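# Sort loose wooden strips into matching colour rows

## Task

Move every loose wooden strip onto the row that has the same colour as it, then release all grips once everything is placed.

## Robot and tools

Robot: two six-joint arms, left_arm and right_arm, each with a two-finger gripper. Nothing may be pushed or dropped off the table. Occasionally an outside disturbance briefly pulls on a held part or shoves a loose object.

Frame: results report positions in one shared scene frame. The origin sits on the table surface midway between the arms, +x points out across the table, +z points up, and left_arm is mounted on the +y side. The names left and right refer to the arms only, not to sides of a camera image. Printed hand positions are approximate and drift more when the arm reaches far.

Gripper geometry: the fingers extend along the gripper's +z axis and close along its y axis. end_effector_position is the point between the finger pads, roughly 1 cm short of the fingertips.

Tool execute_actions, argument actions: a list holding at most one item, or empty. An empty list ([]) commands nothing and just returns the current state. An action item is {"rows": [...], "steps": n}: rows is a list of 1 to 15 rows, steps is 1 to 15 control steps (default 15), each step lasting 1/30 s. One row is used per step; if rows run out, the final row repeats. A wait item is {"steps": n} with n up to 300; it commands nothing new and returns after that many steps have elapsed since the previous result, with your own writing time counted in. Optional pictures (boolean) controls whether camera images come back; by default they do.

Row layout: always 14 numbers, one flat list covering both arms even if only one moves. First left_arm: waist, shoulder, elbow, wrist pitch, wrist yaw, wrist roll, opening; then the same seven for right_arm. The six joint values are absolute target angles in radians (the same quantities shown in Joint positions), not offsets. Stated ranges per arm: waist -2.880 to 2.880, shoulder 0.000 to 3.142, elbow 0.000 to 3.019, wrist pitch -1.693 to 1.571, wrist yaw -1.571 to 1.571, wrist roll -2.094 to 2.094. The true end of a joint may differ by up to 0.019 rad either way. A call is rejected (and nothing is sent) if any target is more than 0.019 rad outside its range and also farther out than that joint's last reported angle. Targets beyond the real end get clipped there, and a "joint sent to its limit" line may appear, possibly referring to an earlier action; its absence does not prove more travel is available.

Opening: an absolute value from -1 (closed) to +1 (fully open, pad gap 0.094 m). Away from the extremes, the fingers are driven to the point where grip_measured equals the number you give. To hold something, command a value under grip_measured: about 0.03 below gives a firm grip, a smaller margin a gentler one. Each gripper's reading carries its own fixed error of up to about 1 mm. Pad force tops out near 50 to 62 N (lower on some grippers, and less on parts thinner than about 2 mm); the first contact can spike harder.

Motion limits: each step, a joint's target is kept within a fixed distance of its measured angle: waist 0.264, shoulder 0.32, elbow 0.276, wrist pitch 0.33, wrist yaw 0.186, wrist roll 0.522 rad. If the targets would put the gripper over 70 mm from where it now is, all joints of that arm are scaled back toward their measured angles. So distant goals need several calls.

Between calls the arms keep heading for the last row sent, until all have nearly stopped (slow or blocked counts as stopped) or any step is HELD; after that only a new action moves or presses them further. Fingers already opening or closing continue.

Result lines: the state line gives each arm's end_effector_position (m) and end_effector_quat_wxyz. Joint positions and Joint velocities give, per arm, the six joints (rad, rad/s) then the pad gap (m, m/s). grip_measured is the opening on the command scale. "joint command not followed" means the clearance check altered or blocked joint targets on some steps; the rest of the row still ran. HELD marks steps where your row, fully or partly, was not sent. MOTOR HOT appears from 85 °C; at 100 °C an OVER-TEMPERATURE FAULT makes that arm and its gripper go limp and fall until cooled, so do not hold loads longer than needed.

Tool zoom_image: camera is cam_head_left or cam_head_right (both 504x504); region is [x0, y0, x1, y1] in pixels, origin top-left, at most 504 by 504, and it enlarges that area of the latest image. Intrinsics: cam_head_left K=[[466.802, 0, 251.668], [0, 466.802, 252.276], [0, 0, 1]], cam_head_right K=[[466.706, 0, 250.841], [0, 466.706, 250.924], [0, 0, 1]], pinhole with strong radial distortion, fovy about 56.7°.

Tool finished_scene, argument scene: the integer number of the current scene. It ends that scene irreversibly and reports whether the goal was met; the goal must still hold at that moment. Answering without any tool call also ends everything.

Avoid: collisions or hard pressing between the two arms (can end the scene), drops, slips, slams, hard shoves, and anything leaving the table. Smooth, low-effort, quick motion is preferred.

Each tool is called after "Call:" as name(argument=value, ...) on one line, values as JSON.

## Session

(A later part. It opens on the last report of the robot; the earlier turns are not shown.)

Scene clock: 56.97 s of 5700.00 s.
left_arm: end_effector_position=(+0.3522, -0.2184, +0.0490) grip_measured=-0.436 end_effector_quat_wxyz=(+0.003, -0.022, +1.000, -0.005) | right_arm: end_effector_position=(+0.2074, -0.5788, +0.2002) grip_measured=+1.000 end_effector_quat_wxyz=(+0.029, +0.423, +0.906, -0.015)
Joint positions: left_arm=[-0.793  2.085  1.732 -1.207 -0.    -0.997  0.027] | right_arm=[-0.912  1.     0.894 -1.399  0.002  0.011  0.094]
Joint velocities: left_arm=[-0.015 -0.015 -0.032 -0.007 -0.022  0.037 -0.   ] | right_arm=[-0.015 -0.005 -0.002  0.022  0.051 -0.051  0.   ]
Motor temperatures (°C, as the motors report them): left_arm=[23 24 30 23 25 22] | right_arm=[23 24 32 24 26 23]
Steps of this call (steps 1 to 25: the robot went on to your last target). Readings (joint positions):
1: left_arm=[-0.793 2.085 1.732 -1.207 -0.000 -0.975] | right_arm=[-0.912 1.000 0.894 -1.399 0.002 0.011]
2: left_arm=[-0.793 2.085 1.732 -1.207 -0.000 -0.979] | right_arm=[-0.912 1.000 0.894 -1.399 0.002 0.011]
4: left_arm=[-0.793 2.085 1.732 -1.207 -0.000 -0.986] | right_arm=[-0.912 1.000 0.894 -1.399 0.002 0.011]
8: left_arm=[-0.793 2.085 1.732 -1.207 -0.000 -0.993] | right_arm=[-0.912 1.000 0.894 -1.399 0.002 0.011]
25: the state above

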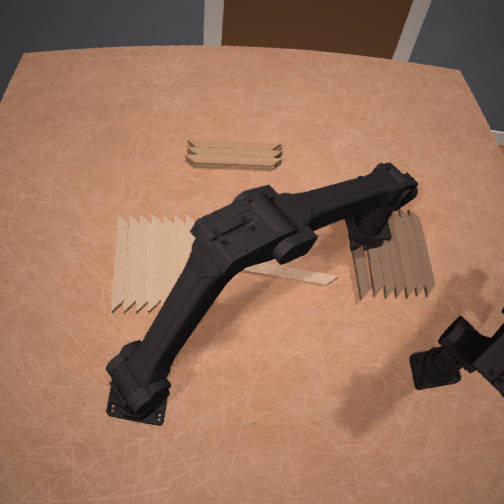

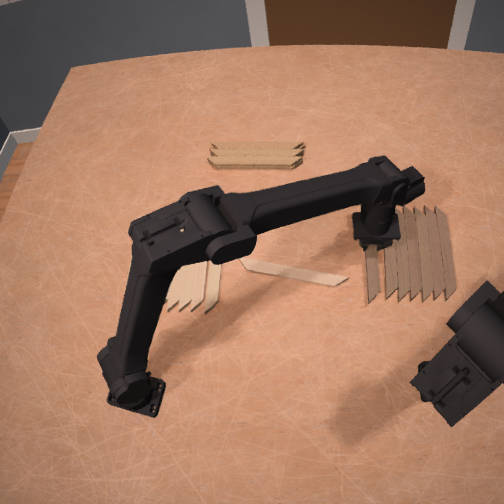

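Call:
execute_actions(actions=[{"rows":[[-0.775,2.14,1.795,-1.15,0,-1.01,-0.48,-0.9,1.0,0.9,-1.4,0,0,1]]}])

Call:
zoom_image(camera="cam_head_left", region=[290,180,450,320])

Call:
zoom_image(camera="cam_head_right", region=[300,180,460,320])

Scene clock: 61.53 s of 5700.00 s.
left_arm: end_effector_position=(+0.3686, -0.2280, +0.0373) grip_measured=-0.436 end_effector_quat_wxyz=(+0.013, -0.030, +0.999, -0.020) | right_arm: end_effector_position=(+0.2074, -0.5788, +0.2002) grip_measured=+1.000 end_effector_quat_wxyz=(+0.029, +0.423, +0.906, -0.015)
Joint positions: left_arm=[-0.78   2.119  1.757 -1.162  0.002 -1.     0.027] | right_arm=[-0.912  1.     0.894 -1.399  0.002  0.011  0.094]
Joint velocities: left_arm=[-0.005  0.005  0.002 -0.012 -0.066 -0.037 -0.001] | right_arm=[-0.015 -0.015 -0.007  0.012  0.051 -0.051  0.   ]
Motor temperatures (°C, as the motors report them): left_arm=[23 24 30 23 25 22] | right_arm=[23 24 32 24 26 23]
Steps of this call (steps 1 to 15: the robot went on to your last target; steps 16 to 120: nothing new was sent; then 0.07 s passed at rest; steps 121 to 135: all 15 steps of this action). Readings (joint positions):
121: left_arm=[-0.794 2.087 1.721 -1.218 0.002 -1.000] | right_arm=[-0.912 1.000 0.894 -1.399 0.002 0.011]
122: left_arm=[-0.793 2.092 1.729 -1.202 0.002 -1.000] | right_arm=[-0.912 1.000 0.894 -1.399 0.002 0.011]
124: left_arm=[-0.790 2.106 1.749 -1.175 0.002 -1.000] | right_arm=[-0.912 1.000 0.894 -1.399 0.002 0.011]
128: left_arm=[-0.783 2.117 1.757 -1.162 0.002 -1.000] | right_arm=[-0.912 1.000 0.894 -1.399 0.002 0.011]
135: the state above

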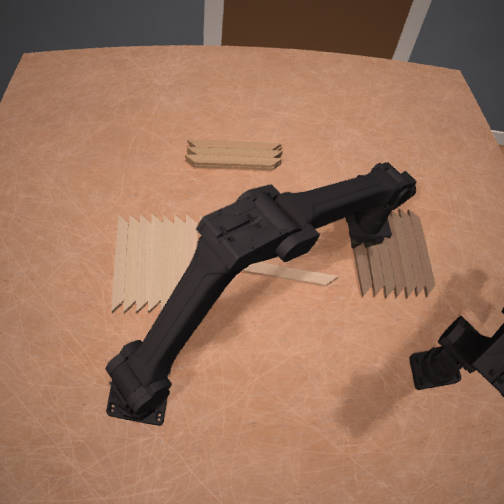

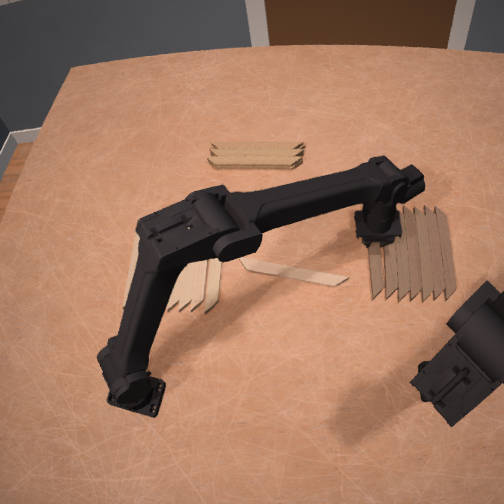

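Region (290, 180, 450, 320) of cam_head_left's 504x504 image, scaled by 3.150, with more detail than that image has; it fills the top 441 rows of this view, and the rest is white.

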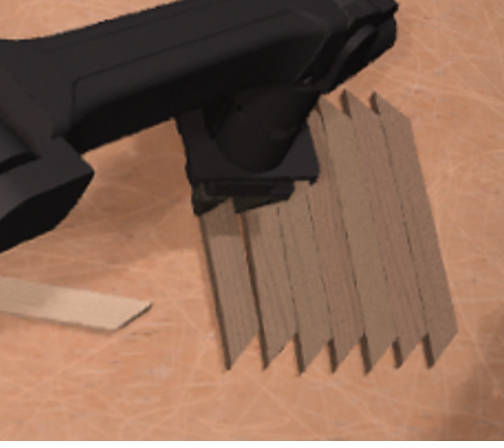

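Region (300, 180, 460, 320) of cam_head_right's 504x504 image, scaled by 3.150, with more detail than that image has; it fills the top 441 rows of this view, and the rest is white.

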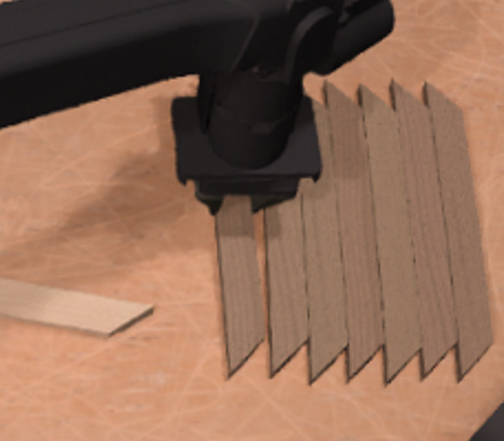

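Call:
execute_actions(actions=[{"rows":[[-0.795,2.146,1.795,-1.14,0,-0.958,-0.48,-0.9,1.0,0.9,-1.4,0,0,1]],"steps":12}], pictures=false)

Call:
execute_actions(actions=[{"rows":[[-0.795,2.13,1.795,-1.14,0,-0.958,-0.34,-0.9,1.0,0.9,-1.4,0,0,1]],"steps":8}], pictures=false)

Call:
execute_actions(actions=[{"rows":[[-0.795,2.05,1.78,-1.15,0,-0.958,-0.34,-0.9,1.0,0.9,-1.4,0,0,1]],"steps":10}], pictures=false)

Call:
execute_actions(actions=[{"rows":[[-0.7,1.76,1.35,-1.1,0,0.3,0.5,-0.9,1.0,0.9,-1.4,0,0,1]]}], pictures=false)

Call:
execute_actions(actions=[{"rows":[[-0.65,1.685,1.13,-0.975,0,0.96,0.5,-0.9,1.0,0.9,-1.4,0,0,1]]}], pictures=false)

Call:
execute_actions(actions=[{"steps":15}])

Call:
zoom_image(camera="cam_head_right", region=[220,190,420,330])

Scene clock: 69.53 s of 5700.00 s.
left_arm: end_effector_position=(+0.3657, -0.2323, +0.0371) grip_measured=-0.436 end_effector_quat_wxyz=(+0.015, -0.012, +1.000, -0.022) | right_arm: end_effector_position=(+0.2074, -0.5788, +0.2002) grip_measured=+1.000 end_effector_quat_wxyz=(+0.029, +0.423, +0.906, -0.015)
Joint positions: left_arm=[-0.788  2.12   1.757 -1.155  0.002 -0.973  0.027] | right_arm=[-0.912  1.     0.894 -1.399  0.002  0.011  0.094]
Joint velocities: left_arm=[ 0.005 -0.024  0.012  0.002  0.051  0.037 -0.001] | right_arm=[ 0.005 -0.015  0.027 -0.007  0.095  0.007  0.   ]
Motor temperatures (°C, as the motors report them): left_arm=[23 25 31 23 25 22] | right_arm=[23 24 32 24 26 23]
Steps of this call (steps 1 to 15: the robot went on to your last target; steps 16 to 90: nothing new was sent; then 4.60 s passed at rest; steps 91 to 102: all 12 steps of this action). Readings (joint positions):
91: left_arm=[-0.781 2.119 1.757 -1.161 0.002 -0.995] | right_arm=[-0.912 1.000 0.894 -1.399 0.002 0.011]
92: left_arm=[-0.781 2.119 1.757 -1.159 0.002 -0.991] | right_arm=[-0.912 1.000 0.894 -1.399 0.002 0.011]
94: left_arm=[-0.782 2.120 1.757 -1.156 0.002 -0.983] | right_arm=[-0.912 1.000 0.894 -1.399 0.002 0.011]
98: left_arm=[-0.786 2.120 1.757 -1.155 0.002 -0.976] | right_arm=[-0.912 1.000 0.894 -1.399 0.002 0.011]
102: the state above

Scene clock: 69.80 s of 5700.00 s.
left_arm: end_effector_position=(+0.3657, -0.2323, +0.0371) grip_measured=-0.343 end_effector_quat_wxyz=(+0.015, -0.011, +1.000, -0.022) | right_arm: end_effector_position=(+0.2074, -0.5788, +0.2002) grip_measured=+1.000 end_effector_quat_wxyz=(+0.029, +0.423, +0.906, -0.015)
Joint positions: left_arm=[-0.788  2.12   1.757 -1.155  0.001 -0.971  0.031] | right_arm=[-0.912  1.     0.894 -1.399  0.002  0.011  0.094]
Joint velocities: left_arm=[-0.015  0.005 -0.007  0.007  0.037 -0.022 -0.   ] | right_arm=[-0.015  0.005 -0.007  0.002 -0.037 -0.007  0.   ]
Motor temperatures (°C, as the motors report them): left_arm=[23 25 31 23 25 22] | right_arm=[23 24 32 24 26 23]
Steps of this call (steps 1 to 8: all 8 steps of this action). Readings (joint positions):
1: left_arm=[-0.788 2.120 1.757 -1.155 0.002 -0.972] | right_arm=[-0.912 1.000 0.894 -1.399 0.002 0.011]
2: left_arm=[-0.788 2.120 1.757 -1.155 0.002 -0.971] | right_arm=[-0.912 1.000 0.894 -1.399 0.002 0.011]
4: left_arm=[-0.788 2.120 1.757 -1.155 0.001 -0.971] | right_arm=[-0.912 1.000 0.894 -1.399 0.002 0.011]
8: the state above

Scene clock: 70.13 s of 5700.00 s.
left_arm: end_effector_position=(+0.3685, -0.2362, +0.0794) grip_measured=-0.343 end_effector_quat_wxyz=(+0.034, -0.011, +0.998, -0.050) | right_arm: end_effector_position=(+0.2074, -0.5788, +0.2002) grip_measured=+1.000 end_effector_quat_wxyz=(+0.029, +0.423, +0.906, -0.015)
Joint positions: left_arm=[-0.788  2.052  1.756 -1.155  0.001 -0.97   0.031] | right_arm=[-0.912  1.     0.894 -1.399  0.002  0.011  0.094]
Joint velocities: left_arm=[-0.005 -0.142 -0.002 -0.002 -0.022  0.007  0.002] | right_arm=[-0.024  0.005 -0.007  0.002  0.007 -0.007  0.   ]
Motor temperatures (°C, as the motors report them): left_arm=[23 25 31 23 25 22] | right_arm=[23 24 32 24 26 23]
Steps of this call (steps 1 to 10: all 10 steps of this action). Readings (joint positions):
1: left_arm=[-0.788 2.116 1.757 -1.155 0.001 -0.971] | right_arm=[-0.912 1.000 0.894 -1.399 0.002 0.011]
2: left_arm=[-0.788 2.113 1.756 -1.155 0.001 -0.971] | right_arm=[-0.912 1.000 0.894 -1.399 0.002 0.011]
4: left_arm=[-0.788 2.099 1.756 -1.155 0.001 -0.970] | right_arm=[-0.912 1.000 0.894 -1.399 0.002 0.011]
8: left_arm=[-0.788 2.064 1.756 -1.155 0.001 -0.970] | right_arm=[-0.912 1.000 0.894 -1.399 0.002 0.011]
10: the state above

Scene clock: 70.63 s of 5700.00 s.
left_arm: end_effector_position=(+0.3303, -0.0950, +0.0969) grip_measured=+0.498 end_effector_quat_wxyz=(+0.026, +0.477, +0.878, -0.009) | right_arm: end_effector_position=(+0.2074, -0.5788, +0.2002) grip_measured=+1.000 end_effector_quat_wxyz=(+0.029, +0.423, +0.906, -0.015)
Joint positions: left_arm=[-0.689  1.741  1.338 -1.113 -0.     0.146  0.07 ] | right_arm=[-0.912  1.     0.894 -1.399  0.002  0.011  0.094]
Joint velocities: left_arm=[-0.083  0.005 -0.002  0.012 -0.037  0.93   0.   ] | right_arm=[-0.005 -0.005  0.007 -0.017  0.007 -0.037  0.   ]
Motor temperatures (°C, as the motors report them): left_arm=[23 25 31 23 25 22] | right_arm=[23 24 32 24 26 23]
Steps of this call (steps 1 to 15: all 15 steps of this action). Readings (joint positions):
1: left_arm=[-0.785 2.033 1.733 -1.142 0.001 -0.923] | right_arm=[-0.912 1.000 0.894 -1.399 0.002 0.011]
2: left_arm=[-0.782 1.997 1.676 -1.126 0.001 -0.863] | right_arm=[-0.912 1.000 0.894 -1.399 0.002 0.011]
4: left_arm=[-0.766 1.907 1.538 -1.118 0.001 -0.727] | right_arm=[-0.912 1.000 0.894 -1.399 0.002 0.011]
8: left_arm=[-0.709 1.756 1.342 -1.116 0.001 -0.342] | right_arm=[-0.912 1.000 0.894 -1.399 0.002 0.011]
15: the state above

Scene clock: 71.13 s of 5700.00 s.
left_arm: end_effector_position=(+0.2998, -0.0346, +0.0438) grip_measured=+0.498 end_effector_quat_wxyz=(+0.001, +0.759, +0.651, -0.000) | right_arm: end_effector_position=(+0.2074, -0.5788, +0.2002) grip_measured=+1.000 end_effector_quat_wxyz=(+0.029, +0.423, +0.906, -0.015)
Joint positions: left_arm=[-0.651  1.686  1.106 -0.99   0.     0.912  0.07 ] | right_arm=[-0.912  1.     0.894 -1.399  0.002  0.011  0.094]
Joint velocities: left_arm=[ 0.005 -0.015  0.002  0.002 -0.037  0.256 -0.   ] | right_arm=[-0.015 -0.015 -0.012 -0.012 -0.037  0.022  0.   ]
Motor temperatures (°C, as the motors report them): left_arm=[23 25 31 23 25 22] | right_arm=[23 24 32 24 26 23]
Steps of this call (steps 1 to 15: all 15 steps of this action). Readings (joint positions):
1: left_arm=[-0.688 1.734 1.312 -1.080 0.000 0.231] | right_arm=[-0.912 1.000 0.894 -1.399 0.002 0.011]
2: left_arm=[-0.686 1.713 1.262 -1.031 0.000 0.329] | right_arm=[-0.912 1.000 0.894 -1.399 0.002 0.011]
4: left_arm=[-0.674 1.684 1.166 -1.005 0.000 0.526] | right_arm=[-0.912 1.000 0.894 -1.399 0.002 0.011]
8: left_arm=[-0.653 1.687 1.106 -1.004 0.000 0.776] | right_arm=[-0.912 1.000 0.894 -1.399 0.002 0.011]
15: the state above

Scene clock: 71.63 s of 5700.00 s.
left_arm: end_effector_position=(+0.2998, -0.0346, +0.0438) grip_measured=+0.498 end_effector_quat_wxyz=(+0.001, +0.770, +0.638, -0.000) | right_arm: end_effector_position=(+0.2074, -0.5788, +0.2002) grip_measured=+1.000 end_effector_quat_wxyz=(+0.029, +0.423, +0.906, -0.015)
Joint positions: left_arm=[-0.651  1.686  1.106 -0.99   0.     0.946  0.07 ] | right_arm=[-0.912  1.     0.894 -1.399  0.002  0.011  0.094]
Joint velocities: left_arm=[ 0.005 -0.005  0.002 -0.007 -0.022 -0.051  0.   ] | right_arm=[-0.005  0.005  0.007 -0.007  0.007 -0.081  0.   ]
Motor temperatures (°C, as the motors report them): left_arm=[23 25 31 23 25 22] | right_arm=[23 24 32 24 26 23]
Steps of this call (steps 1 to 15: the robot went on to your last target). Readings (joint positions):
1: left_arm=[-0.651 1.686 1.106 -0.990 0.000 0.919] | right_arm=[-0.912 1.000 0.894 -1.399 0.002 0.011]
2: left_arm=[-0.651 1.686 1.106 -0.990 0.000 0.925] | right_arm=[-0.912 1.000 0.894 -1.399 0.002 0.011]
4: left_arm=[-0.651 1.686 1.106 -0.990 0.000 0.933] | right_arm=[-0.912 1.000 0.894 -1.399 0.002 0.011]
8: left_arm=[-0.651 1.686 1.106 -0.990 0.000 0.942] | right_arm=[-0.912 1.000 0.894 -1.399 0.002 0.011]
15: the state above

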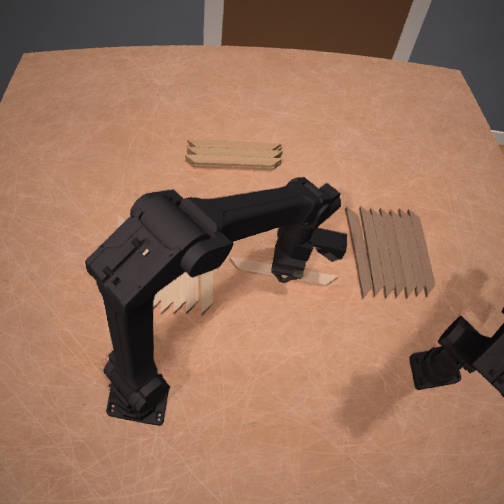

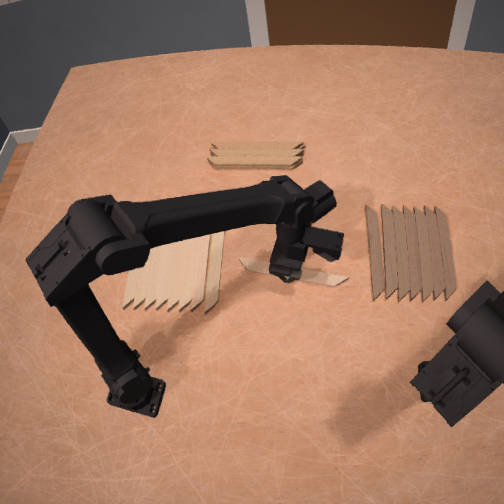

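Region (220, 190, 420, 330) of cam_head_right's 504x504 image, scaled by 2.520, with more detail than that image has; it fills the top 353 rows of this view, and the rest is white.

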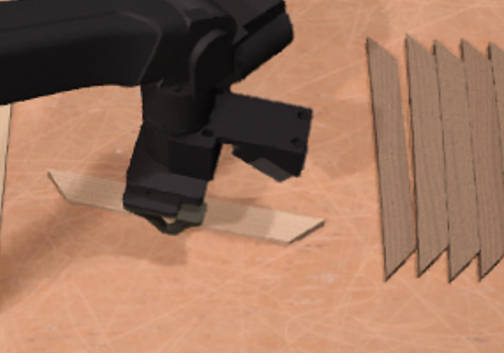

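Call:
execute_actions(actions=[{"rows":[[-0.65,1.735,1.13,-0.955,0,0.96,0.5,-0.3,1.2,0.9,-1.2,0,0.4,-1]],"steps":12}], pictures=false)

Call:
execute_actions(actions=[{"rows":[[-0.65,1.76,1.13,-0.955,0,0.96,0.5,-0.3,1.2,0.9,-1.2,0,0.4,-1]],"steps":12}], pictures=false)

Call:
execute_actions(actions=[{"rows":[[-0.65,1.76,1.13,-0.955,0,0.96,-0.48,-0.3,1.2,0.9,-1.2,0,0.4,-1]],"steps":14}], pictures=false)

Scene clock: 76.17 s of 5700.00 s.
left_arm: end_effector_position=(+0.3009, -0.0358, +0.0288) grip_measured=+0.498 end_effector_quat_wxyz=(-0.007, +0.770, +0.637, -0.001) | right_arm: end_effector_position=(+0.3512, -0.4461, +0.1392) grip_measured=-0.986 end_effector_quat_wxyz=(+0.016, +0.280, +0.960, +0.004)
Joint positions: left_arm=[-0.651  1.721  1.106 -0.97   0.     0.948  0.07 ] | right_arm=[-0.277  1.228  0.894 -1.205 -0.006  0.341  0.001]
Joint velocities: left_arm=[-0.005  0.005  0.007 -0.017 -0.051 -0.022  0.001] | right_arm=[ 0.523 -0.073 -0.007 -0.022  0.007  0.286 -0.   ]
Motor temperatures (°C, as the motors report them): left_arm=[23 25 31 23 25 22] | right_arm=[23 24 32 24 26 23]
Steps of this call (steps 1 to 15: the robot went on to your last target; steps 16 to 90: nothing new was sent; then 1.13 s passed at rest; steps 91 to 102: all 12 steps of this action). Readings (joint positions):
91: left_arm=[-0.651 1.688 1.106 -0.986 0.000 0.948] | right_arm=[-0.898 1.007 0.894 -1.382 0.007 0.049]
92: left_arm=[-0.651 1.691 1.106 -0.980 0.000 0.948] | right_arm=[-0.863 1.023 0.894 -1.346 0.008 0.094]
94: left_arm=[-0.651 1.701 1.106 -0.972 0.000 0.948] | right_arm=[-0.756 1.081 0.894 -1.282 0.008 0.170]
98: left_arm=[-0.651 1.719 1.106 -0.970 0.000 0.948] | right_arm=[-0.486 1.199 0.894 -1.218 0.005 0.279]
102: the state above

Scene clock: 76.57 s of 5700.00 s.
left_arm: end_effector_position=(+0.3006, -0.0354, +0.0224) grip_measured=+0.498 end_effector_quat_wxyz=(-0.013, +0.771, +0.637, -0.001) | right_arm: end_effector_position=(+0.3500, -0.4504, +0.1443) grip_measured=-0.986 end_effector_quat_wxyz=(+0.025, +0.307, +0.951, +0.003)
Joint positions: left_arm=[-0.651  1.736  1.107 -0.967  0.     0.949  0.07 ] | right_arm=[-0.288  1.211  0.894 -1.205 -0.002  0.386  0.001]
Joint velocities: left_arm=[-0.005  0.005  0.007  0.007 -0.051  0.022 -0.001] | right_arm=[-0.015  0.005  0.027 -0.007 -0.022  0.022  0.   ]
Motor temperatures (°C, as the motors report them): left_arm=[23 25 31 23 25 22] | right_arm=[23 24 32 24 26 23]
Steps of this call (steps 1 to 12: all 12 steps of this action). Readings (joint positions):
1: left_arm=[-0.651 1.722 1.106 -0.970 0.000 0.948] | right_arm=[-0.267 1.225 0.894 -1.205 -0.006 0.349]
2: left_arm=[-0.651 1.724 1.106 -0.969 0.000 0.948] | right_arm=[-0.268 1.221 0.894 -1.205 -0.005 0.357]
4: left_arm=[-0.651 1.730 1.106 -0.969 0.000 0.948] | right_arm=[-0.277 1.216 0.894 -1.205 -0.003 0.368]
8: left_arm=[-0.651 1.736 1.107 -0.967 0.000 0.949] | right_arm=[-0.288 1.211 0.894 -1.205 -0.002 0.381]
12: the state above

Scene clock: 77.03 s of 5700.00 s.
left_arm: end_effector_position=(+0.3006, -0.0355, +0.0219) grip_measured=-0.437 end_effector_quat_wxyz=(-0.013, +0.771, +0.637, -0.001) | right_arm: end_effector_position=(+0.3500, -0.4504, +0.1443) grip_measured=-0.986 end_effector_quat_wxyz=(+0.025, +0.309, +0.951, +0.003)
Joint positions: left_arm=[-0.651  1.737  1.107 -0.966  0.     0.949  0.026] | right_arm=[-0.288  1.211  0.894 -1.205 -0.002  0.389  0.001]
Joint velocities: left_arm=[ 0.015 -0.024  0.007  0.002 -0.022  0.022 -0.   ] | right_arm=[-0.015 -0.005 -0.012 -0.002  0.022 -0.007 -0.   ]
Motor temperatures (°C, as the motors report them): left_arm=[23 25 31 23 25 22] | right_arm=[23 24 32 24 26 23]
Steps of this call (steps 1 to 14: all 14 steps of this action). Readings (joint positions):
1: left_arm=[-0.651 1.736 1.107 -0.967 0.000 0.949] | right_arm=[-0.288 1.211 0.894 -1.205 -0.002 0.386]
2: left_arm=[-0.651 1.736 1.107 -0.967 0.000 0.949] | right_arm=[-0.288 1.211 0.894 -1.205 -0.002 0.387]
4: left_arm=[-0.651 1.737 1.107 -0.966 0.000 0.949] | right_arm=[-0.288 1.211 0.894 -1.205 -0.002 0.387]
8: left_arm=[-0.651 1.737 1.107 -0.966 0.000 0.949] | right_arm=[-0.288 1.211 0.894 -1.205 -0.002 0.388]
14: the state above

Call:
execute_actions(actions=[{"rows":[[-0.65,1.65,1.12,-0.96,0,0.96,-0.48,-0.3,1.2,0.9,-1.2,0,0.4,-1]],"steps":10}], pictures=false)

Call:
execute_actions(actions=[{"rows":[[-0.43,1.55,0.98,-0.96,0,-0.3,-0.48,0.1,1.35,0.97,-1.1,0,0.4,-1]]}], pictures=false)

Call:
execute_actions(actions=[{"rows":[[-0.347,1.53,0.89,-0.89,0,-0.548,-0.48,0.45,1.55,0.985,-0.885,0,0.4,-1]]}], pictures=false)

Call:
execute_actions(actions=[{"steps":15}])

Call:
zoom_image(camera="cam_head_right", region=[140,190,300,330])

Call:
zoom_image(camera="cam_head_left", region=[140,190,300,330])

Scene clock: 85.07 s of 5700.00 s.
left_arm: end_effector_position=(+0.3055, -0.0406, +0.0614) grip_measured=-0.437 end_effector_quat_wxyz=(+0.032, +0.771, +0.637, +0.002) | right_arm: end_effector_position=(+0.3500, -0.4504, +0.1443) grip_measured=-0.986 end_effector_quat_wxyz=(+0.025, +0.309, +0.951, +0.003)
Joint positions: left_arm=[-0.651  1.645  1.105 -0.966  0.     0.949  0.026] | right_arm=[-0.288  1.211  0.894 -1.205 -0.002  0.389  0.001]
Joint velocities: left_arm=[ 0.005 -0.044 -0.007  0.007 -0.007 -0.022 -0.001] | right_arm=[ 0.005 -0.015 -0.017 -0.022  0.037  0.051 -0.002]
Motor temperatures (°C, as the motors report them): left_arm=[23 25 31 23 25 22] | right_arm=[23 24 32 24 26 23]
Steps of this call (steps 1 to 15: the robot went on to your last target; steps 16 to 90: nothing new was sent; then 4.70 s passed at rest; steps 91 to 100: all 10 steps of this action). Readings (joint positions):
91: left_arm=[-0.651 1.733 1.107 -0.966 0.000 0.949] | right_arm=[-0.288 1.211 0.894 -1.205 -0.002 0.389]
92: left_arm=[-0.651 1.725 1.105 -0.966 0.000 0.949] | right_arm=[-0.288 1.211 0.894 -1.205 -0.002 0.389]
94: left_arm=[-0.651 1.700 1.105 -0.966 0.000 0.949] | right_arm=[-0.288 1.211 0.894 -1.205 -0.002 0.389]
98: left_arm=[-0.651 1.652 1.105 -0.966 0.000 0.949] | right_arm=[-0.288 1.211 0.894 -1.205 -0.002 0.389]
100: the state above

Scene clock: 85.57 s of 5700.00 s.
left_arm: end_effector_position=(+0.3300, +0.0700, +0.0509) grip_measured=-0.437 end_effector_quat_wxyz=(+0.009, +0.206, +0.979, -0.003) | right_arm: end_effector_position=(+0.3899, -0.3131, +0.1074) grip_measured=-0.986 end_effector_quat_wxyz=(+0.013, +0.112, +0.994, +0.005)
Joint positions: left_arm=[-0.42   1.563  0.971 -0.961 -0.002 -0.165  0.026] | right_arm=[ 0.116  1.362  0.924 -1.105 -0.002  0.391  0.001]
Joint velocities: left_arm=[-0.171  0.005  0.022 -0.002 -0.007 -0.828  0.001] | right_arm=[-0.103 -0.005  0.002 -0.002 -0.022 -0.051 -0.   ]
Motor temperatures (°C, as the motors report them): left_arm=[23 25 31 23 25 22] | right_arm=[23 24 32 24 26 23]
Steps of this call (steps 1 to 15: all 15 steps of this action). Readings (joint positions):
1: left_arm=[-0.642 1.640 1.095 -0.963 0.005 0.899] | right_arm=[-0.276 1.216 0.894 -1.196 0.005 0.390]
2: left_arm=[-0.624 1.628 1.076 -0.961 0.008 0.833] | right_arm=[-0.244 1.227 0.897 -1.179 0.007 0.391]
4: left_arm=[-0.554 1.598 1.024 -0.961 0.008 0.673] | right_arm=[-0.144 1.267 0.905 -1.147 0.007 0.391]
8: left_arm=[-0.406 1.565 0.972 -0.961 -0.005 0.281] | right_arm=[0.076 1.346 0.922 -1.110 -0.002 0.391]
15: the state above

Scene clock: 86.07 s of 5700.00 s.
left_arm: end_effector_position=(+0.3222, +0.1110, +0.0305) grip_measured=-0.437 end_effector_quat_wxyz=(+0.002, -0.011, +1.000, -0.001) | right_arm: end_effector_position=(+0.3893, -0.1687, +0.0408) grip_measured=-0.986 end_effector_quat_wxyz=(+0.023, -0.064, +0.998, +0.013)
Joint positions: left_arm=[-0.34   1.54   0.879 -0.905  0.    -0.523  0.026] | right_arm=[ 0.47   1.567  0.943 -0.894 -0.002  0.391  0.001]
Joint velocities: left_arm=[-0.034 -0.024 -0.007  0.007 -0.037 -0.051  0.001] | right_arm=[-0.122 -0.024 -0.037  0.012 -0.051  0.022  0.   ]
Motor temperatures (°C, as the motors report them): left_arm=[23 25 31 23 25 22] | right_arm=[23 24 32 24 26 23]
Steps of this call (steps 1 to 15: all 15 steps of this action). Readings (joint positions):
1: left_arm=[-0.420 1.560 0.961 -0.946 0.002 -0.227] | right_arm=[0.124 1.368 0.924 -1.088 0.003 0.391]
2: left_arm=[-0.414 1.553 0.943 -0.924 0.003 -0.289] | right_arm=[0.145 1.380 0.926 -1.054 0.006 0.391]
4: left_arm=[-0.384 1.542 0.905 -0.910 0.003 -0.378] | right_arm=[0.219 1.424 0.932 -0.992 0.006 0.391]
8: left_arm=[-0.341 1.540 0.879 -0.910 0.000 -0.473] | right_arm=[0.404 1.525 0.941 -0.911 0.001 0.391]
15: the state above

Scene clock: 86.57 s of 5700.00 s.
left_arm: end_effector_position=(+0.3222, +0.1110, +0.0305) grip_measured=-0.437 end_effector_quat_wxyz=(+0.002, -0.017, +1.000, -0.001) | right_arm: end_effector_position=(+0.3912, -0.1718, +0.0412) grip_measured=-0.986 end_effector_quat_wxyz=(+0.024, -0.060, +0.998, +0.013)
Joint positions: left_arm=[-0.34   1.54   0.879 -0.905  0.    -0.535  0.026] | right_arm=[ 0.462  1.566  0.943 -0.894 -0.002  0.391  0.001]
Joint velocities: left_arm=[-0.015 -0.005 -0.022 -0.012  0.037 -0.007 -0.   ] | right_arm=[-0.005 -0.015  0.017 -0.012 -0.007 -0.007 -0.   ]
Motor temperatures (°C, as the motors report them): left_arm=[23 25 31 23 25 22] | right_arm=[23 24 32 24 26 23]
Steps of this call (steps 1 to 15: the robot went on to your last target). Readings (joint positions):
1: left_arm=[-0.340 1.540 0.879 -0.905 0.000 -0.526] | right_arm=[0.466 1.566 0.943 -0.894 -0.002 0.391]
2: left_arm=[-0.340 1.540 0.879 -0.905 0.000 -0.527] | right_arm=[0.464 1.566 0.943 -0.894 -0.002 0.391]
4: left_arm=[-0.340 1.540 0.879 -0.905 0.000 -0.530] | right_arm=[0.462 1.566 0.943 -0.894 -0.002 0.391]
8: left_arm=[-0.340 1.540 0.879 -0.905 0.000 -0.534] | right_arm=[0.462 1.566 0.943 -0.894 -0.002 0.391]
15: the state above

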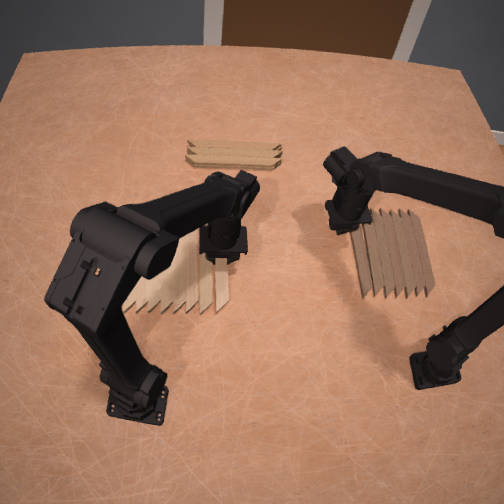

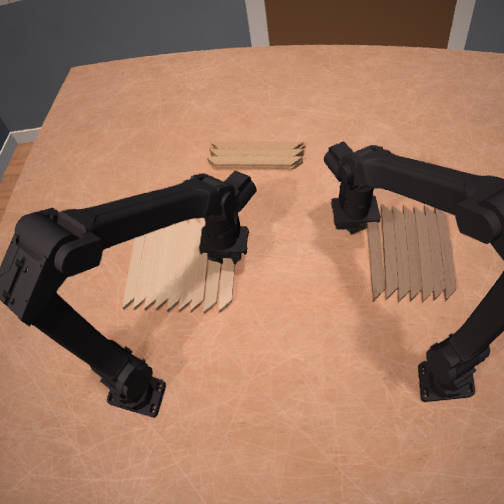

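Region (140, 190, 300, 330) of cam_head_right's 504x504 image, scaled by 3.150, with more detail than that image has; it fills the top 441 rows of this view, and the rest is white.

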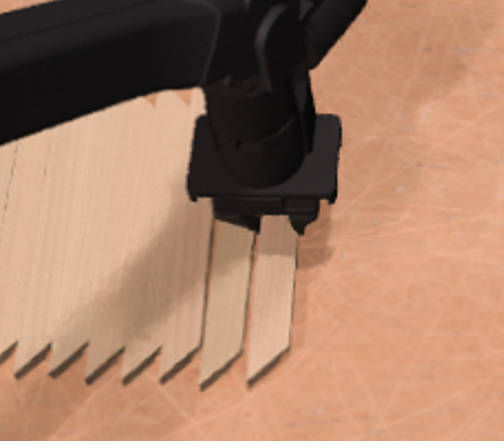

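Region (140, 190, 300, 330) of cam_head_left's 504x504 image, scaled by 3.150, with more detail than that image has; it fills the top 441 rows of this view, and the rest is white.

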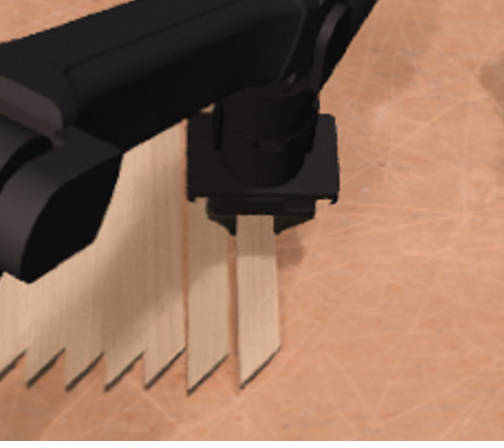

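Call:
execute_actions(actions=[{"rows":[[-0.322,1.568,0.89,-0.89,0,-0.5,-0.48,0.45,1.635,0.985,-0.885,0,0.4,-1]]}])

Call:
zoom_image(camera="cam_head_left", region=[170,190,420,330])

Scene clock: 89.67 s of 5700.00 s.
left_arm: end_effector_position=(+0.3230, +0.1147, +0.0264) grip_measured=-0.437 end_effector_quat_wxyz=(-0.003, -0.011, +1.000, +0.001) | right_arm: end_effector_position=(+0.3881, -0.1736, +0.0163) grip_measured=-0.986 end_effector_quat_wxyz=(-0.004, -0.060, +0.998, -0.001)
Joint positions: left_arm=[-0.33   1.552  0.879 -0.904  0.    -0.513  0.026] | right_arm=[ 0.462  1.635  0.95  -0.893 -0.002  0.391  0.001]
Joint velocities: left_arm=[-0.005  0.015 -0.007 -0.007 -0.037  0.022 -0.   ] | right_arm=[ 0.005 -0.005  0.002 -0.002 -0.081 -0.051  0.   ]
Motor temperatures (°C, as the motors report them): left_arm=[23 25 31 23 25 22] | right_arm=[23 24 32 24 26 23]
Steps of this call (steps 1 to 15: the robot went on to your last target; steps 16 to 78: nothing new was sent; steps 79 to 93: all 15 steps of this action). Readings (joint positions):
79: left_arm=[-0.340 1.541 0.879 -0.905 0.000 -0.532] | right_arm=[0.462 1.569 0.944 -0.894 -0.002 0.391]
80: left_arm=[-0.338 1.542 0.879 -0.905 0.000 -0.528] | right_arm=[0.462 1.576 0.946 -0.894 -0.002 0.391]
82: left_arm=[-0.334 1.547 0.879 -0.904 0.000 -0.522] | right_arm=[0.462 1.599 0.950 -0.893 -0.002 0.391]
86: left_arm=[-0.330 1.552 0.879 -0.904 0.000 -0.517] | right_arm=[0.462 1.633 0.950 -0.893 -0.002 0.391]
93: the state above

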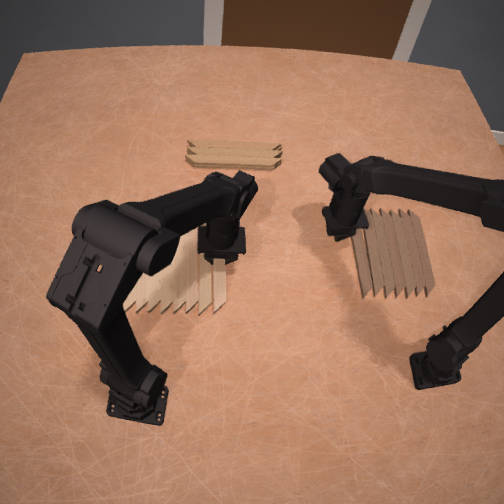

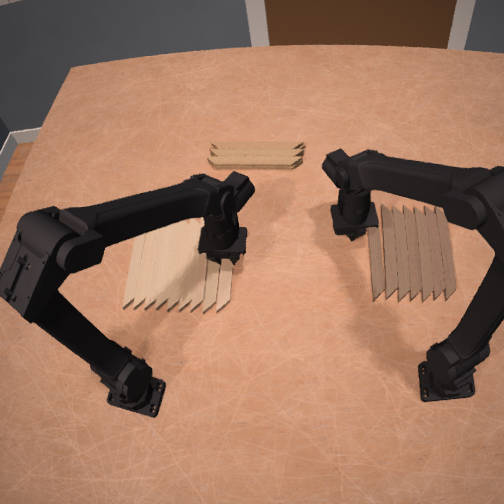

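Region (170, 190, 420, 330) of cam_head_left's 504x504 image, scaled by 2.016, with more detail than that image has; it fills the top 282 rows of this view, and the rest is white.

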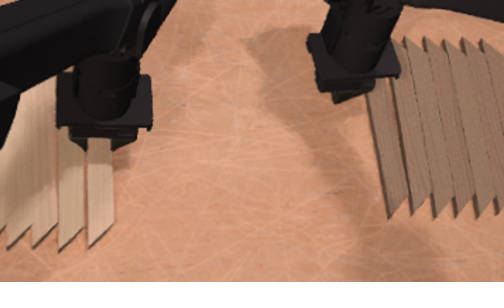

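Call:
execute_actions(actions=[{"rows":[[-0.322,1.56,0.89,-0.89,0,-0.5,-0.34,0.405,1.635,0.985,-0.885,0,0.4,-1]],"steps":10}], pictures=false)

Call:
execute_actions(actions=[{"rows":[[-0.322,1.46,0.89,-0.9,0,-0.5,-0.34,0.362,1.635,0.985,-0.885,0,0.4,-1]],"steps":12}], pictures=false)

Call:
execute_actions(actions=[{"rows":[[0.3,1.35,0.89,-1.0,0,-0.5,-0.34,0.42,1.5,0.985,-0.9,0,0.4,-1]],"steps":12}], pictures=false)

Call:
execute_actions(actions=[{"rows":[[0.8,1.3,0.89,-1.0,0,-0.5,-0.34,-0.5,1.3,0.985,-1.1,0,0.4,-1]]}], pictures=false)

Call:
execute_actions(actions=[{"steps":10}])

Call:
zoom_image(camera="cam_head_right", region=[170,190,430,330])

Scene clock: 96.87 s of 5700.00 s.
left_arm: end_effector_position=(+0.3232, +0.1147, +0.0264) grip_measured=-0.343 end_effector_quat_wxyz=(-0.003, -0.011, +1.000, +0.001) | right_arm: end_effector_position=(+0.3980, -0.1924, +0.0163) grip_measured=-0.986 end_effector_quat_wxyz=(-0.004, -0.034, +0.999, -0.001)
Joint positions: left_arm=[-0.33   1.552  0.879 -0.904  0.    -0.513  0.031] | right_arm=[ 0.41   1.635  0.95  -0.893 -0.001  0.391  0.001]
Joint velocities: left_arm=[-0.005 -0.005  0.017 -0.027  0.037 -0.051 -0.001] | right_arm=[ 0.005  0.005  0.017  0.007 -0.022  0.051  0.   ]
Motor temperatures (°C, as the motors report them): left_arm=[23 24 30 23 25 22] | right_arm=[23 25 33 24 26 23]
Steps of this call (steps 1 to 15: the robot went on to your last target; steps 16 to 90: nothing new was sent; then 3.87 s passed at rest; steps 91 to 100: all 10 steps of this action). Readings (joint positions):
91: left_arm=[-0.330 1.552 0.879 -0.904 0.000 -0.513] | right_arm=[0.458 1.635 0.950 -0.893 -0.002 0.391]
92: left_arm=[-0.330 1.552 0.879 -0.904 0.000 -0.513] | right_arm=[0.453 1.635 0.950 -0.893 -0.002 0.391]
94: left_arm=[-0.330 1.552 0.879 -0.904 0.000 -0.513] | right_arm=[0.434 1.635 0.950 -0.893 -0.002 0.391]
98: left_arm=[-0.330 1.552 0.879 -0.904 0.000 -0.513] | right_arm=[0.410 1.635 0.950 -0.893 -0.001 0.391]
100: the state above

Scene clock: 97.27 s of 5700.00 s.
left_arm: end_effector_position=(+0.3301, +0.1110, +0.0627) grip_measured=-0.343 end_effector_quat_wxyz=(+0.041, -0.011, +0.999, -0.023) | right_arm: end_effector_position=(+0.4051, -0.2076, +0.0163) grip_measured=-0.986 end_effector_quat_wxyz=(-0.004, -0.013, +1.000, -0.001)
Joint positions: left_arm=[-0.33   1.45   0.877 -0.904  0.    -0.513  0.031] | right_arm=[ 0.369  1.635  0.95  -0.893 -0.001  0.391  0.001]
Joint velocities: left_arm=[-0.024 -0.005 -0.017 -0.017 -0.066  0.051  0.   ] | right_arm=[ 0.005 -0.005  0.007 -0.002  0.037  0.007 -0.001]
Motor temperatures (°C, as the motors report them): left_arm=[23 24 30 23 25 22] | right_arm=[23 25 33 24 26 23]
Steps of this call (steps 1 to 12: all 12 steps of this action). Readings (joint positions):
1: left_arm=[-0.330 1.547 0.879 -0.904 0.000 -0.513] | right_arm=[0.408 1.635 0.950 -0.893 -0.001 0.391]
2: left_arm=[-0.330 1.537 0.877 -0.904 0.000 -0.513] | right_arm=[0.403 1.635 0.950 -0.893 -0.001 0.391]
4: left_arm=[-0.330 1.504 0.877 -0.904 0.000 -0.513] | right_arm=[0.388 1.635 0.950 -0.893 -0.001 0.391]
8: left_arm=[-0.330 1.453 0.877 -0.904 0.000 -0.513] | right_arm=[0.369 1.635 0.950 -0.893 -0.001 0.391]
12: the state above

Scene clock: 97.67 s of 5700.00 s.
left_arm: end_effector_position=(+0.3580, +0.3489, +0.0925) grip_measured=-0.342 end_effector_quat_wxyz=(+0.053, -0.323, +0.945, -0.007) | right_arm: end_effector_position=(+0.4099, -0.1848, +0.0784) grip_measured=-0.986 end_effector_quat_wxyz=(+0.067, -0.036, +0.997, +0.031)
Joint positions: left_arm=[ 0.307  1.361  0.876 -0.979 -0.005 -0.511  0.031] | right_arm=[ 0.414  1.482  0.955 -0.897 -0.     0.391  0.001]
Joint velocities: left_arm=[ 1.128 -0.015  0.007 -0.081 -0.125 -0.037 -0.   ] | right_arm=[-0.005  0.044  0.002  0.012  0.022 -0.037  0.   ]
Motor temperatures (°C, as the motors report them): left_arm=[23 24 30 23 25 22] | right_arm=[23 25 33 24 26 23]
Steps of this call (steps 1 to 12: all 12 steps of this action). Readings (joint positions):
1: left_arm=[-0.318 1.447 0.877 -0.911 0.006 -0.511] | right_arm=[0.371 1.628 0.950 -0.893 -0.001 0.391]
2: left_arm=[-0.290 1.439 0.876 -0.927 0.008 -0.511] | right_arm=[0.376 1.615 0.949 -0.896 -0.000 0.391]
4: left_arm=[-0.192 1.416 0.876 -0.950 0.008 -0.511] | right_arm=[0.393 1.570 0.949 -0.897 -0.000 0.391]
8: left_arm=[0.064 1.374 0.876 -0.967 0.005 -0.511] | right_arm=[0.413 1.490 0.952 -0.897 -0.000 0.391]
12: the state above

Scene clock: 98.17 s of 5700.00 s.
left_arm: end_effector_position=(+0.2848, +0.5212, +0.1109) grip_measured=-0.342 end_effector_quat_wxyz=(+0.076, -0.549, +0.833, +0.007) | right_arm: end_effector_position=(+0.3982, -0.4789, +0.1366) grip_measured=-0.986 end_effector_quat_wxyz=(+0.067, +0.330, +0.942, +0.005)
Joint positions: left_arm=[ 0.814  1.308  0.876 -0.986 -0.002 -0.511  0.031] | right_arm=[-0.331  1.311  0.953 -1.078 -0.002  0.391  0.001]
Joint velocities: left_arm=[-0.239  0.005 -0.017 -0.007 -0.007  0.051 -0.   ] | right_arm=[-1.919  0.005  0.002 -0.032 -0.051  0.037 -0.001]
Motor temperatures (°C, as the motors report them): left_arm=[23 24 30 23 25 22] | right_arm=[23 25 33 24 26 23]
Steps of this call (steps 1 to 15: all 15 steps of this action). Readings (joint positions):
1: left_arm=[0.350 1.359 0.876 -0.980 0.000 -0.511] | right_arm=[0.405 1.479 0.955 -0.914 -0.004 0.391]
2: left_arm=[0.400 1.355 0.876 -0.980 0.002 -0.511] | right_arm=[0.386 1.470 0.954 -0.943 -0.006 0.391]
4: left_arm=[0.522 1.343 0.876 -0.980 0.002 -0.511] | right_arm=[0.315 1.438 0.953 -0.998 -0.006 0.391]
8: left_arm=[0.778 1.321 0.876 -0.981 -0.003 -0.511] | right_arm=[0.112 1.360 0.953 -1.052 -0.005 0.391]
15: the state above

Scene clock: 98.50 s of 5700.00 s.
left_arm: end_effector_position=(+0.2878, +0.5173, +0.1109) grip_measured=-0.342 end_effector_quat_wxyz=(+0.076, -0.543, +0.836, +0.006) | right_arm: end_effector_position=(+0.3691, -0.5432, +0.1362) grip_measured=-0.986 end_effector_quat_wxyz=(+0.060, +0.416, +0.907, -0.003)
Joint positions: left_arm=[ 0.802  1.308  0.876 -0.986 -0.001 -0.511  0.031] | right_arm=[-0.515  1.311  0.953 -1.093  0.002  0.393  0.001]
Joint velocities: left_arm=[ 0.005 -0.005  0.012 -0.012  0.066 -0.007  0.001] | right_arm=[ 0.103 -0.005 -0.002  0.007 -0.11  -0.022  0.   ]
Motor temperatures (°C, as the motors report them): left_arm=[23 24 30 23 25 22] | right_arm=[23 25 33 24 26 23]
Steps of this call (steps 1 to 10: the robot went on to your last target). Readings (joint positions):
1: left_arm=[0.808 1.308 0.876 -0.986 -0.002 -0.511] | right_arm=[-0.396 1.311 0.953 -1.081 -0.002 0.391]
2: left_arm=[0.804 1.308 0.876 -0.986 -0.001 -0.511] | right_arm=[-0.453 1.311 0.953 -1.083 0.001 0.392]
4: left_arm=[0.802 1.308 0.876 -0.986 -0.001 -0.511] | right_arm=[-0.525 1.311 0.953 -1.088 0.006 0.393]
8: left_arm=[0.802 1.308 0.876 -0.986 -0.001 -0.511] | right_arm=[-0.526 1.311 0.953 -1.092 0.003 0.393]
10: the state above

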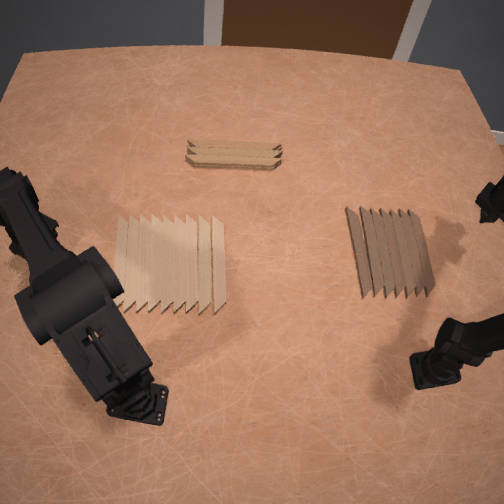

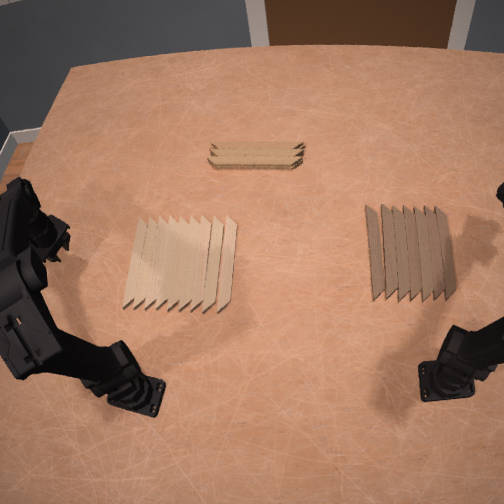

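Region (170, 190, 430, 330) of cam_head_right's 504x504 image, scaled by 1.938, with more detail than that image has; it fills the top 271 rows of this view, and the rest is white.

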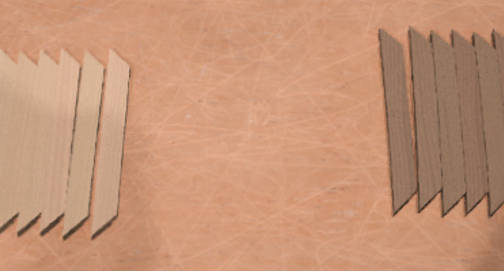

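Call:
finished_scene(scene=2)

The scene is finished: the task was done.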